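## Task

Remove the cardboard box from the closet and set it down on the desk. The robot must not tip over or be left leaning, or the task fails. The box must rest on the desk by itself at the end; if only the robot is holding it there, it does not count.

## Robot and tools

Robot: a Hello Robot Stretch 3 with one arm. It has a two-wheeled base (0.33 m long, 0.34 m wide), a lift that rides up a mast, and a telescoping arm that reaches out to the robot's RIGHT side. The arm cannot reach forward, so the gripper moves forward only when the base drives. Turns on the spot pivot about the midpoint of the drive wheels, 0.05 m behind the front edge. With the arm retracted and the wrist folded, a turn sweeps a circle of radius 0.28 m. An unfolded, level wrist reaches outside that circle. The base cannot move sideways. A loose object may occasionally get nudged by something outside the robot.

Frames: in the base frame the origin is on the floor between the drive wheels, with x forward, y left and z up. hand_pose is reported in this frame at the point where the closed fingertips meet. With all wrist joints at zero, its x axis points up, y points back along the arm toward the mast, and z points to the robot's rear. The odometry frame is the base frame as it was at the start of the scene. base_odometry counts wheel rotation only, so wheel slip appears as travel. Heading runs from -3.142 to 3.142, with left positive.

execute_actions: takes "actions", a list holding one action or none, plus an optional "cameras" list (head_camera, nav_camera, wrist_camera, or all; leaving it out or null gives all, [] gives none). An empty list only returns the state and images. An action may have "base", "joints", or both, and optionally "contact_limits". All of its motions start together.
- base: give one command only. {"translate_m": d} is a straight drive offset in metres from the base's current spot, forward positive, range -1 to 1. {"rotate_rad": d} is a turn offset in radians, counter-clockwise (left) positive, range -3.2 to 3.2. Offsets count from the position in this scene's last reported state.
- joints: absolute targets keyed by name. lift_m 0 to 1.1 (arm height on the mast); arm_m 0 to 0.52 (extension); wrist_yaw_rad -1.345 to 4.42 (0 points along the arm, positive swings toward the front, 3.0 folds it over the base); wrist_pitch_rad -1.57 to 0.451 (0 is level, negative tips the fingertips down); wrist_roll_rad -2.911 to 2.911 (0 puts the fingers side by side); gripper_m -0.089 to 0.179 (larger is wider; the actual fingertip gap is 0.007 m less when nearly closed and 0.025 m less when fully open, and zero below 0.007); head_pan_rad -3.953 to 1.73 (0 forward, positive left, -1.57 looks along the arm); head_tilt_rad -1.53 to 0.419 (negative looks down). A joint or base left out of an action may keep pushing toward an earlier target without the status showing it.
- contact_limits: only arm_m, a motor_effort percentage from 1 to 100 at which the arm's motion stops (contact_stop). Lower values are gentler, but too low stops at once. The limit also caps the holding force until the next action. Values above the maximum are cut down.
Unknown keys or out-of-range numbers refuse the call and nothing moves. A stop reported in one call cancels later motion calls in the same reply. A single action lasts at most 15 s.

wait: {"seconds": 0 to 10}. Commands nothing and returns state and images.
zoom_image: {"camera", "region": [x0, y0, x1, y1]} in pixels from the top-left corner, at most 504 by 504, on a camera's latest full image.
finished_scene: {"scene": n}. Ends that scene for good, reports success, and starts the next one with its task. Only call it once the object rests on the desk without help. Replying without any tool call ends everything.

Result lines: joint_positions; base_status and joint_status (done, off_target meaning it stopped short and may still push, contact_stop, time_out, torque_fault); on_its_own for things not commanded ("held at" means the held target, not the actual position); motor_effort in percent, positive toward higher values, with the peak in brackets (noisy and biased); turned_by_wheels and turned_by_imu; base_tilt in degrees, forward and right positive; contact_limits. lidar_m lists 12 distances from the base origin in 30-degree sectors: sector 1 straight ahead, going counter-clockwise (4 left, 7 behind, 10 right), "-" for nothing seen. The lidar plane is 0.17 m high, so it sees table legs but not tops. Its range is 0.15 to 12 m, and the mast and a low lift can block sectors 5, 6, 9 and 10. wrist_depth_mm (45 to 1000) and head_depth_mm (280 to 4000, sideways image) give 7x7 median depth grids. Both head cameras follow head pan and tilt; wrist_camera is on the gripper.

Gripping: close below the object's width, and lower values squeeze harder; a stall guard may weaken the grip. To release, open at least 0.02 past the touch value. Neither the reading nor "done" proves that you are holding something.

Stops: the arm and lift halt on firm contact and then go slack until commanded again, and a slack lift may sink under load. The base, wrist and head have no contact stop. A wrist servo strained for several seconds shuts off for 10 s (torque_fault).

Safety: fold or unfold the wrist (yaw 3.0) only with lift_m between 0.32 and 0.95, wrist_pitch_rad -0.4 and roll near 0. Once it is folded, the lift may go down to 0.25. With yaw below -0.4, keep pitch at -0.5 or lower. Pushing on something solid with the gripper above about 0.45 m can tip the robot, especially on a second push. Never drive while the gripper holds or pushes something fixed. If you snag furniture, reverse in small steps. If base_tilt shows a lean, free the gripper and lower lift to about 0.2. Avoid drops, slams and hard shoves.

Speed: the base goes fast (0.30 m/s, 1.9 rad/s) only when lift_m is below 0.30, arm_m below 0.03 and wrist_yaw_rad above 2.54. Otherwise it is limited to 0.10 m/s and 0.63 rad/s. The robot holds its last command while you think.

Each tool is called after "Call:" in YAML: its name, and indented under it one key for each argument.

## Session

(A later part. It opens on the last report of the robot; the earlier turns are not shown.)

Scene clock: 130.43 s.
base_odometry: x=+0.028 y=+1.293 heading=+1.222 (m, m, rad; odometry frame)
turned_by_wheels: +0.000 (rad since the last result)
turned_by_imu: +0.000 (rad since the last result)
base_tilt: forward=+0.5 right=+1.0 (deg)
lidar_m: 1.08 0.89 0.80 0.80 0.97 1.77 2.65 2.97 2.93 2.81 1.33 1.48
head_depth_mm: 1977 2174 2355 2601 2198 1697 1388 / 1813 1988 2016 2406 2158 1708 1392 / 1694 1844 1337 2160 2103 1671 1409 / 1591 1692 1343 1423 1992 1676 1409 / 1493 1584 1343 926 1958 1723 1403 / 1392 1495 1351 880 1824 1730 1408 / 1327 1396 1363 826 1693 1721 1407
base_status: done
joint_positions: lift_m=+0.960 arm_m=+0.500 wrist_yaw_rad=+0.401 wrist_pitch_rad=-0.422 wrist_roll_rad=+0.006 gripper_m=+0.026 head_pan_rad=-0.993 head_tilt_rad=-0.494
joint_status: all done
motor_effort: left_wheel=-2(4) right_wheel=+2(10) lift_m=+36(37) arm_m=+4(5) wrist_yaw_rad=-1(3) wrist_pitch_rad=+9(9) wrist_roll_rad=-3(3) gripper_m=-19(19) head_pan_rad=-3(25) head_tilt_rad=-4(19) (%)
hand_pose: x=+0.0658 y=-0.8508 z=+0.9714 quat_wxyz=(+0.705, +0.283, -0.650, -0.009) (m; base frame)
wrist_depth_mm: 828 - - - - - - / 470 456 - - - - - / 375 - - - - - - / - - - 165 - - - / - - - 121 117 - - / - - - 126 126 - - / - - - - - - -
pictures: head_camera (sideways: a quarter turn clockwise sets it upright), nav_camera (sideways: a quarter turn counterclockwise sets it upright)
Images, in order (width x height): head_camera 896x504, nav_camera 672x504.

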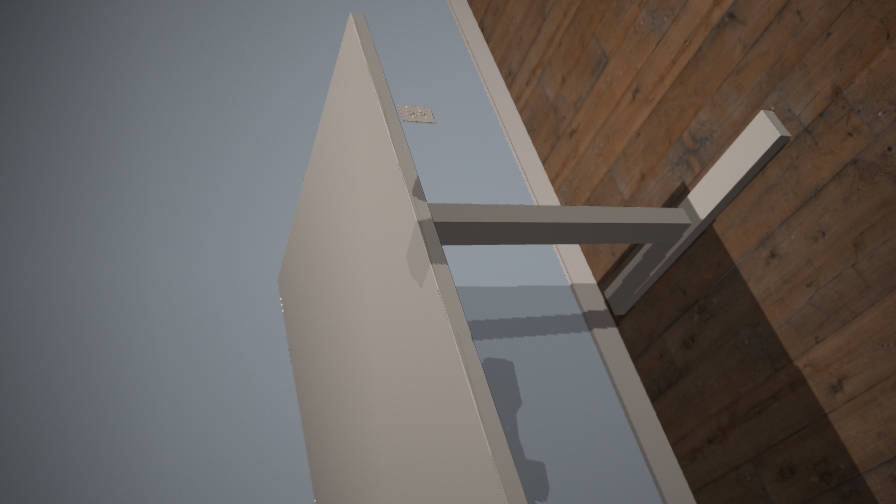

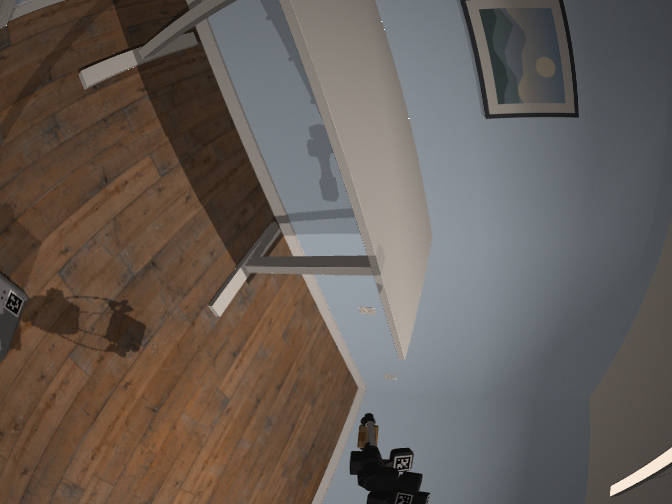

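Call:
execute_actions:
  actions:
    - {"base": {"rotate_rad": 0.9}, "joints": {"lift_m": 0.975, "wrist_pitch_rad": -0.12, "arm_m": 0.51, "head_pan_rad": -1.4}}
  cameras: ["head_camera", "wrist_camera"]

Scene clock: 133.23 s.
base_odometry: x=+0.028 y=+1.293 heading=+2.122 (m, m, rad; odometry frame)
turned_by_wheels: +0.900 (rad since the last result)
turned_by_imu: +0.895 (rad since the last result)
base_tilt: forward=+0.5 right=+1.1 (deg)
lidar_m: 0.81 0.80 0.87 1.39 2.53 2.78 2.95 2.93 1.34 1.50 1.08 1.02
head_depth_mm: 1334 1435 - 816 1884 1693 1406 / 1309 1412 1467 820 1821 1703 1408 / 1281 1396 1390 824 1785 1704 1409 / 1256 1377 1336 822 1763 1718 1404 / 1242 1359 1345 826 1726 1727 1400 / 1226 1334 1359 828 1707 1718 1408 / 1221 1320 1361 826 1672 1683 1366
base_status: done
joint_positions: lift_m=+0.975 arm_m=+0.510 wrist_yaw_rad=+0.401 wrist_pitch_rad=-0.153 wrist_roll_rad=+0.006 gripper_m=+0.026 head_pan_rad=-1.393 head_tilt_rad=-0.494
joint_status: all done
motor_effort: left_wheel=-2(9) right_wheel=+2(11) lift_m=+36(40) arm_m=+3(5) wrist_yaw_rad=+0(1) wrist_pitch_rad=+13(14) wrist_roll_rad=-3(3) gripper_m=-19(19) head_pan_rad=-3(20) head_tilt_rad=-3(3) (%)
hand_pose: x=+0.0759 y=-0.8846 z=+1.0505 quat_wxyz=(+0.700, +0.194, -0.682, +0.086) (m; base frame)
wrist_depth_mm: 732 717 703 687 678 687 651 / 770 752 739 730 724 722 719 / 809 773 785 763 736 743 746 / 558 546 523 165 457 467 464 / 384 376 348 121 117 342 335 / 291 290 199 126 126 267 264 / 236 235 227 216 217 220 218
pictures: head_camera (sideways: a quarter turn clockwise sets it upright), wrist_camera
Images, in order (width x height): head_camera 896x504, wrist_camera 644x364.

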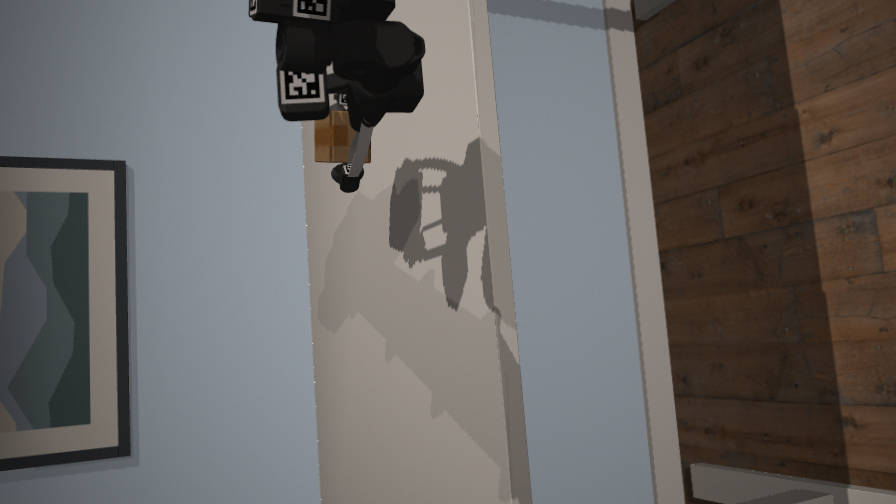

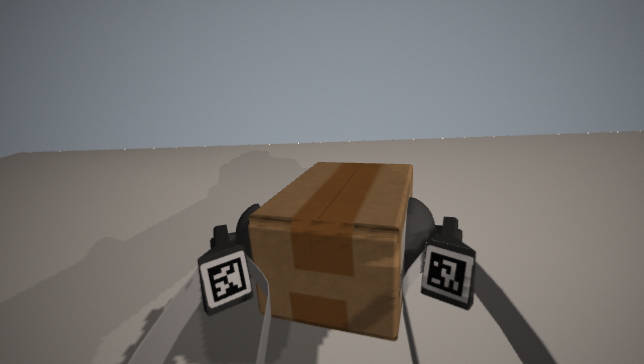

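Call:
execute_actions:
  actions: []

Scene clock: 133.67 s.
base_odometry: x=+0.028 y=+1.293 heading=+2.122 (m, m, rad; odometry frame)
turned_by_wheels: +0.000 (rad since the last result)
turned_by_imu: +0.000 (rad since the last result)
base_tilt: forward=+0.5 right=+1.0 (deg)
lidar_m: 0.81 0.80 0.88 1.39 2.53 2.78 2.97 2.92 1.33 1.49 1.08 1.02
head_depth_mm: 1329 1432 - 815 1853 1683 1387 / 1313 1398 1475 822 1822 1707 1402 / 1278 1383 1384 819 1800 1700 1406 / 1254 1372 1343 821 1759 1729 1399 / 1239 1353 1347 822 1727 1711 1408 / 1228 1345 1359 829 1704 1709 1404 / 1221 1313 1367 830 1667 1681 1374
base_status: done
joint_positions: lift_m=+0.975 arm_m=+0.510 wrist_yaw_rad=+0.401 wrist_pitch_rad=-0.153 wrist_roll_rad=+0.006 gripper_m=+0.026 head_pan_rad=-1.393 head_tilt_rad=-0.494
joint_status: all done
motor_effort: left_wheel=-3(9) right_wheel=+3(11) lift_m=+36(40) arm_m=+3(5) wrist_yaw_rad=-1(1) wrist_pitch_rad=+14(14) wrist_roll_rad=-3(3) gripper_m=-18(19) head_pan_rad=-3(20) head_tilt_rad=-3(3) (%)
hand_pose: x=+0.0759 y=-0.8846 z=+1.0505 quat_wxyz=(+0.700, +0.194, -0.682, +0.086) (m; base frame)
wrist_depth_mm: 706 726 717 698 688 687 678 / 776 759 733 738 741 710 708 / 797 782 770 759 748 733 726 / 558 546 524 164 448 474 456 / 389 377 346 121 117 343 334 / 294 288 197 126 126 267 262 / 237 234 228 217 215 219 217
pictures: head_camera (sideways: a quarter turn clockwise sets it upright), nav_camera (sideways: a quarter turn counterclockwise sets it upright), wrist_camera
Images, in order (width x height): head_camera 896x504, nav_camera 672x504, wrist_camera 644x364.

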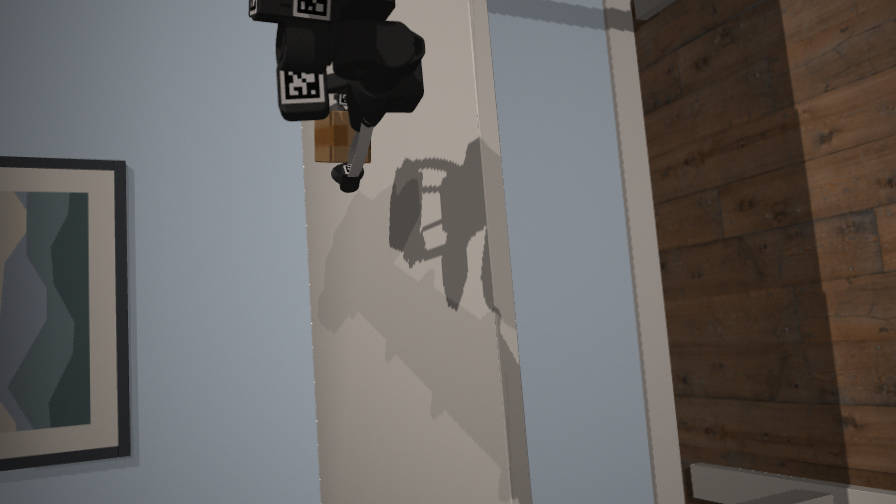

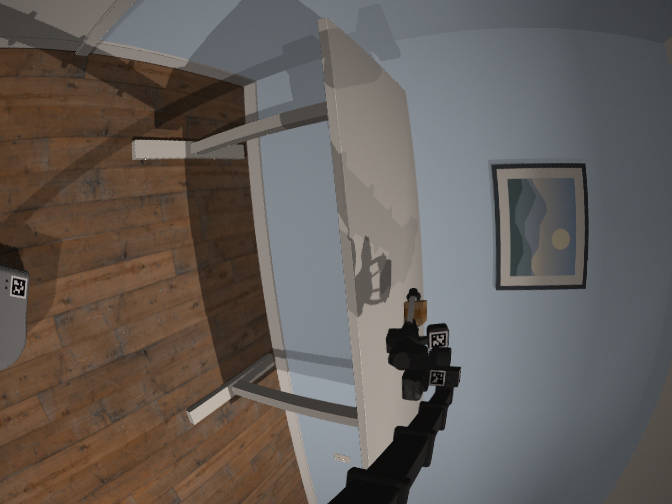

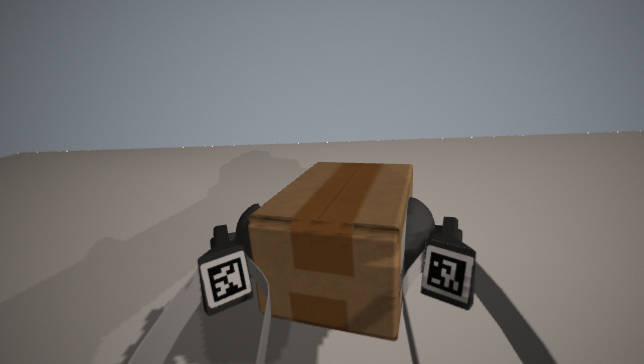

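Call:
execute_actions:
  actions:
    - {"joints": {"lift_m": 0.912}}
  cameras: ["wrist_camera", "head_camera"]

Scene clock: 135.13 s.
base_odometry: x=+0.028 y=+1.293 heading=+2.122 (m, m, rad; odometry frame)
turned_by_wheels: +0.000 (rad since the last result)
turned_by_imu: +0.000 (rad since the last result)
base_tilt: forward=+0.5 right=+1.1 (deg)
lidar_m: 0.81 0.80 0.88 1.39 2.54 2.78 2.96 2.93 1.33 1.50 1.07 1.03
head_depth_mm: 1327 1433 1446 1266 1841 1716 1394 / 1318 1427 1454 818 1814 1694 1399 / 1275 1402 1334 821 1795 1715 1404 / 1265 1366 1338 824 1762 1706 1397 / 1241 1352 1342 827 1739 1720 1401 / 1227 1330 1357 827 1707 1721 1422 / 1221 1318 1365 833 1667 1668 1384
base_status: not commanded
joint_positions: lift_m=+0.912 arm_m=+0.510 wrist_yaw_rad=+0.401 wrist_pitch_rad=-0.152 wrist_roll_rad=+0.006 gripper_m=+0.026 head_pan_rad=-1.393 head_tilt_rad=-0.494
joint_status: all done
motor_effort: left_wheel=-2(2) right_wheel=+2(3) lift_m=+25(31) arm_m=+3(3) wrist_yaw_rad=+0(1) wrist_pitch_rad=+13(14) wrist_roll_rad=-3(3) gripper_m=-18(20) head_pan_rad=-3(3) head_tilt_rad=-4(4) (%)
hand_pose: x=+0.0759 y=-0.8846 z=+0.9882 quat_wxyz=(+0.700, +0.194, -0.682, +0.087) (m; base frame)
wrist_depth_mm: 723 702 714 695 682 672 680 / 768 746 748 743 738 715 712 / 702 653 614 584 550 525 491 / 375 358 349 165 300 313 306 / 256 250 230 121 117 226 221 / 194 191 153 126 126 177 174 / 156 155 151 142 142 145 143
pictures: head_camera (sideways: a quarter turn clockwise sets it upright), wrist_camera
Images, in order (width x height): head_camera 896x504, wrist_camera 644x364.

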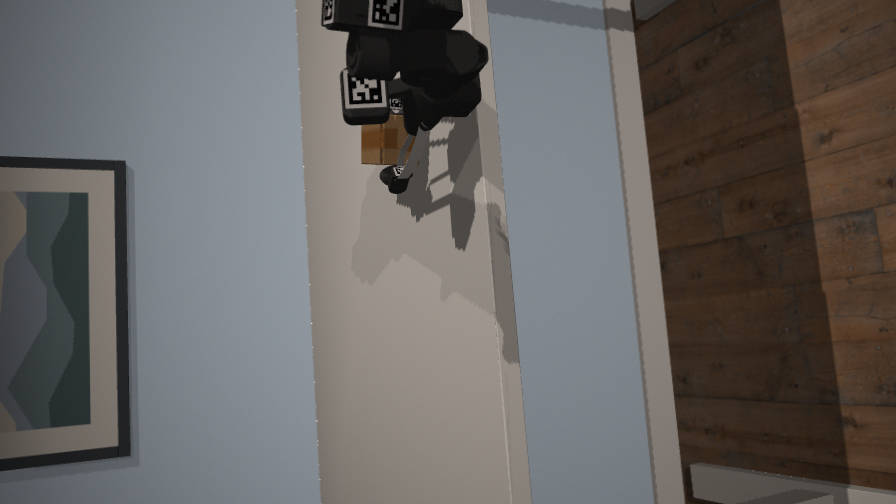

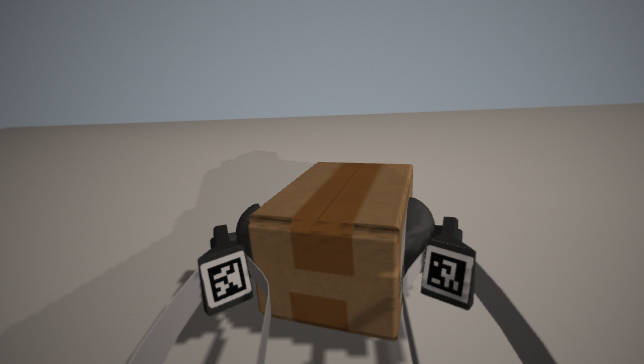

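Call:
execute_actions:
  actions:
    - {"joints": {"lift_m": 0.902}}
  cameras: ["wrist_camera", "head_camera"]

Scene clock: 136.00 s.
base_odometry: x=+0.028 y=+1.293 heading=+2.122 (m, m, rad; odometry frame)
turned_by_wheels: +0.000 (rad since the last result)
turned_by_imu: +0.000 (rad since the last result)
base_tilt: forward=+0.5 right=+1.0 (deg)
lidar_m: 0.81 0.80 0.88 1.39 2.54 2.78 2.94 2.93 1.33 1.50 1.07 1.02
head_depth_mm: 1327 1440 1448 - 1857 1718 1396 / 1321 1412 1453 841 1826 1724 1392 / 1276 1388 1329 820 1787 1698 1405 / 1255 1361 1336 823 1756 1701 1413 / 1240 1361 1347 828 1729 1713 1404 / 1228 1340 1356 828 1695 1717 1400 / 1221 1304 1363 829 1681 1676 1368
base_status: not commanded
joint_positions: lift_m=+0.902 arm_m=+0.510 wrist_yaw_rad=+0.401 wrist_pitch_rad=-0.152 wrist_roll_rad=+0.006 gripper_m=+0.026 head_pan_rad=-1.393 head_tilt_rad=-0.494
joint_status: all done
motor_effort: left_wheel=-2(2) right_wheel=+3(2) lift_m=+25(25) arm_m=+3(3) wrist_yaw_rad=+0(1) wrist_pitch_rad=+13(13) wrist_roll_rad=-3(3) gripper_m=-18(20) head_pan_rad=-3(3) head_tilt_rad=-3(5) (%)
hand_pose: x=+0.0759 y=-0.8846 z=+0.9782 quat_wxyz=(+0.700, +0.193, -0.682, +0.087) (m; base frame)
wrist_depth_mm: 715 714 703 691 685 676 691 / 754 736 745 746 709 717 701 / 647 595 558 537 496 480 452 / 345 333 321 164 275 289 280 / 235 230 212 122 117 208 204 / 178 175 147 126 126 162 160 / 144 142 139 132 131 133 131
pictures: head_camera (sideways: a quarter turn clockwise sets it upright), wrist_camera
Images, in order (width x height): head_camera 896x504, wrist_camera 644x364.

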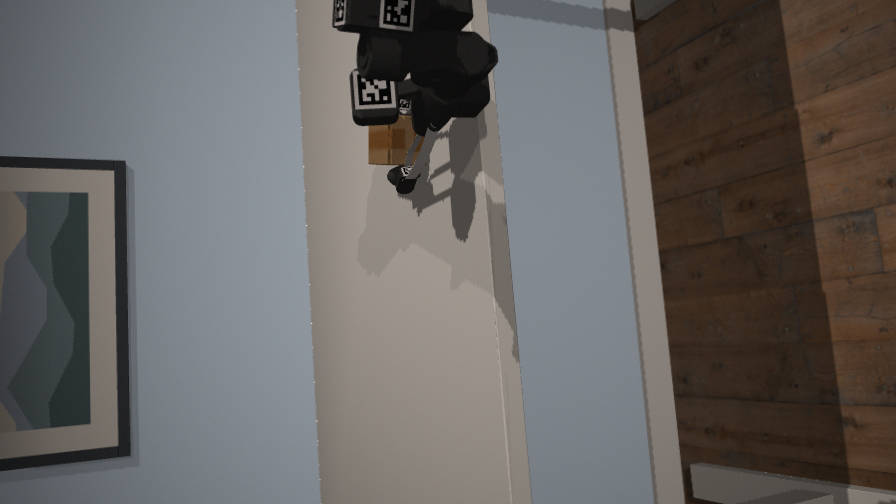

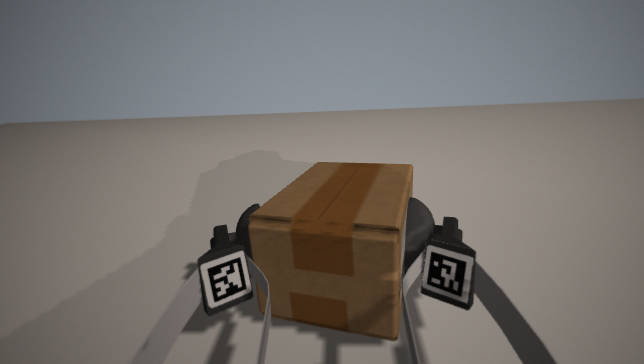

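Call:
execute_actions:
  actions:
    - {"joints": {"lift_m": 0.896}}
  cameras: ["wrist_camera"]

Scene clock: 136.77 s.
base_odometry: x=+0.028 y=+1.293 heading=+2.122 (m, m, rad; odometry frame)
turned_by_wheels: +0.000 (rad since the last result)
turned_by_imu: +0.000 (rad since the last result)
base_tilt: forward=+0.5 right=+1.0 (deg)
lidar_m: 0.81 0.80 0.88 1.38 2.53 2.78 2.96 2.93 1.33 1.49 1.07 1.02
head_depth_mm: 1325 1430 1443 - 1856 1704 1393 / 1318 1410 1463 852 1833 1713 1397 / 1278 1392 1338 819 1784 1724 1418 / 1258 1379 1342 824 1766 1717 1400 / 1236 1350 1359 824 1730 1730 1408 / 1228 1332 1359 832 1689 1715 1416 / 1221 1319 1358 833 1665 1666 1375
base_status: not commanded
joint_positions: lift_m=+0.896 arm_m=+0.510 wrist_yaw_rad=+0.401 wrist_pitch_rad=-0.141 wrist_roll_rad=+0.006 gripper_m=+0.026 head_pan_rad=-1.393 head_tilt_rad=-0.494
joint_status: all done
motor_effort: left_wheel=-2(3) right_wheel=+4(4) lift_m=+22(23) arm_m=+3(3) wrist_yaw_rad=+0(1) wrist_pitch_rad=+8(13) wrist_roll_rad=-3(3) gripper_m=-18(18) head_pan_rad=-3(2) head_tilt_rad=-3(3) (%)
hand_pose: x=+0.0762 y=-0.8853 z=+0.9752 quat_wxyz=(+0.700, +0.190, -0.683, +0.091) (m; base frame)
wrist_depth_mm: 710 715 704 688 695 685 672 / 750 763 746 740 722 721 703 / 684 617 585 548 516 483 453 / 343 332 320 163 275 287 279 / 233 227 209 122 116 206 200 / 176 172 154 127 124 158 156 / 141 139 136 130 128 131 128
pictures: wrist_camera
Images, in order (width x height): wrist_camera 644x364.

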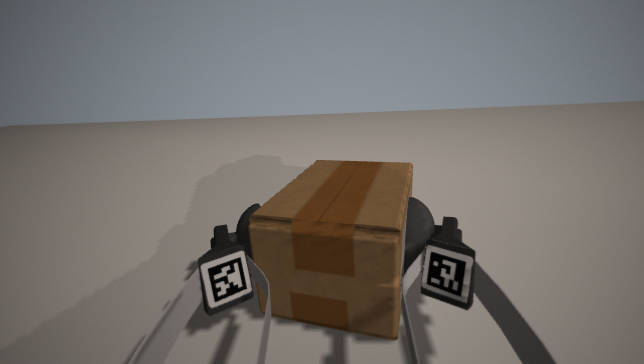

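The pitch effort dropped, so the box is touching the desk. Releasing it now.

Call:
execute_actions:
  actions:
    - {"joints": {"gripper_m": 0.13}}
  cameras: ["wrist_camera"]

Scene clock: 139.03 s.
base_odometry: x=+0.028 y=+1.293 heading=+2.122 (m, m, rad; odometry frame)
turned_by_wheels: +0.000 (rad since the last result)
turned_by_imu: +0.001 (rad since the last result)
base_tilt: forward=+0.4 right=+1.0 (deg)
lidar_m: 0.81 0.80 0.87 1.39 2.53 2.79 2.96 2.93 1.33 1.50 1.08 1.02
head_depth_mm: 1333 1437 1444 - 1847 1706 1392 / 1306 1410 1451 853 1823 1714 1393 / 1286 1400 1338 819 1788 1710 1396 / 1261 1370 1342 825 1749 1708 1409 / 1243 1350 1346 825 1755 1717 1409 / 1230 1338 1357 830 1700 1723 1401 / 1219 1321 1356 832 1668 1665 1368
base_status: not commanded
joint_positions: lift_m=+0.896 arm_m=+0.510 wrist_yaw_rad=+0.401 wrist_pitch_rad=-0.139 wrist_roll_rad=+0.006 gripper_m=+0.130 head_pan_rad=-1.393 head_tilt_rad=-0.494
joint_status: all done
motor_effort: left_wheel=-3(2) right_wheel=+4(4) lift_m=+22(22) arm_m=+3(3) wrist_yaw_rad=+0(0) wrist_pitch_rad=+8(9) wrist_roll_rad=-3(3) gripper_m=+0(83) head_pan_rad=-2(3) head_tilt_rad=-3(3) (%)
hand_pose: x=+0.0762 y=-0.8853 z=+0.9756 quat_wxyz=(+0.699, +0.189, -0.683, +0.091) (m; base frame)
wrist_depth_mm: 706 708 695 689 692 680 683 / 766 772 748 727 722 710 703 / 688 634 591 556 522 492 465 / 344 333 322 167 274 289 280 / 233 234 208 123 186 217 200 / 176 178 155 127 154 - 157 / 143 137 136 130 128 130 128
pictures: wrist_camera
Images, in order (width x height): wrist_camera 644x364.

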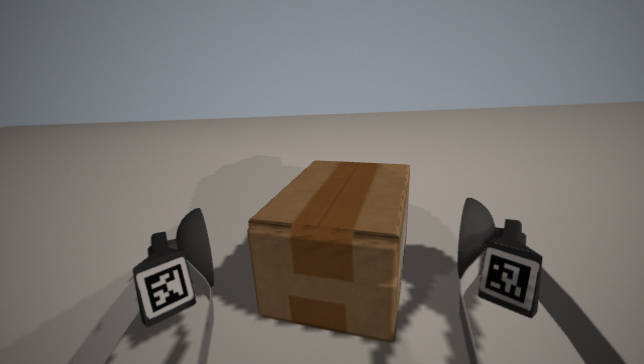

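Call:
execute_actions:
  actions:
    - {"joints": {"lift_m": 0.96}}
  cameras: ["wrist_camera", "head_camera"]

Scene clock: 140.57 s.
base_odometry: x=+0.028 y=+1.293 heading=+2.122 (m, m, rad; odometry frame)
turned_by_wheels: +0.000 (rad since the last result)
turned_by_imu: +0.000 (rad since the last result)
base_tilt: forward=+0.5 right=+1.0 (deg)
lidar_m: 0.81 0.80 0.88 1.39 2.53 2.78 2.95 2.93 1.33 1.49 1.07 1.02
head_depth_mm: 1325 1430 - 815 1856 1707 1397 / 1309 1417 1475 823 1821 1709 1398 / 1278 1398 1384 821 1803 1702 1400 / 1255 1368 1344 820 1765 1702 1408 / 1246 1351 1344 825 1726 1722 1405 / 1227 1336 1357 829 1719 1713 1410 / 1230 1319 1360 829 1670 1692 1362
base_status: not commanded
joint_positions: lift_m=+0.960 arm_m=+0.510 wrist_yaw_rad=+0.401 wrist_pitch_rad=-0.139 wrist_roll_rad=+0.006 gripper_m=+0.130 head_pan_rad=-1.393 head_tilt_rad=-0.494
joint_status: all done
motor_effort: left_wheel=-1(3) right_wheel=+3(4) lift_m=+35(36) arm_m=+3(3) wrist_yaw_rad=-1(0) wrist_pitch_rad=+8(8) wrist_roll_rad=-3(3) gripper_m=+1(1) head_pan_rad=-2(2) head_tilt_rad=-4(3) (%)
hand_pose: x=+0.0762 y=-0.8853 z=+1.0390 quat_wxyz=(+0.699, +0.189, -0.683, +0.091) (m; base frame)
wrist_depth_mm: 727 723 707 684 686 686 683 / 760 760 728 738 718 712 711 / 819 791 768 766 760 761 713 / 546 524 504 490 465 457 436 / 367 370 349 340 332 341 318 / 278 281 265 193 235 - 250 / 224 217 217 149 200 206 203
pictures: head_camera (sideways: a quarter turn clockwise sets it upright), wrist_camera
Images, in order (width x height): head_camera 896x504, wrist_camera 644x364.

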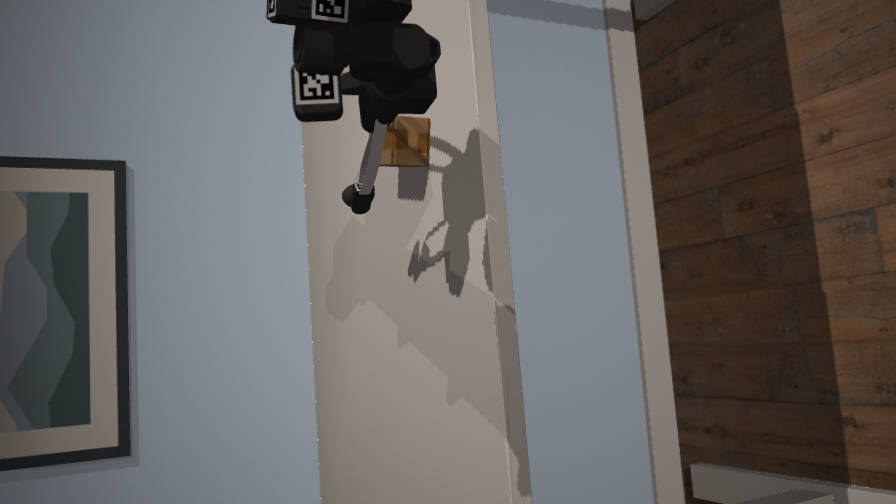

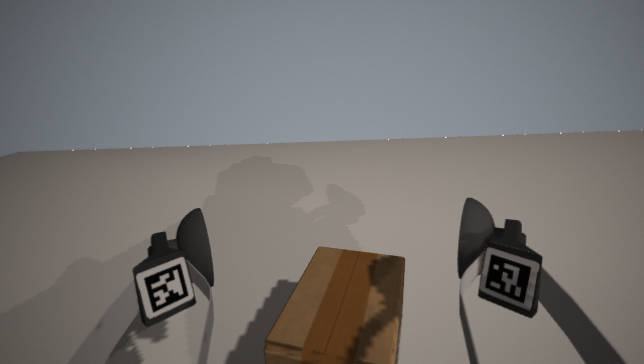

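The box is resting on the desk and the gripper is clear of it.

Call:
finished_scene:
  scene: 2

The scene is finished: the task was done.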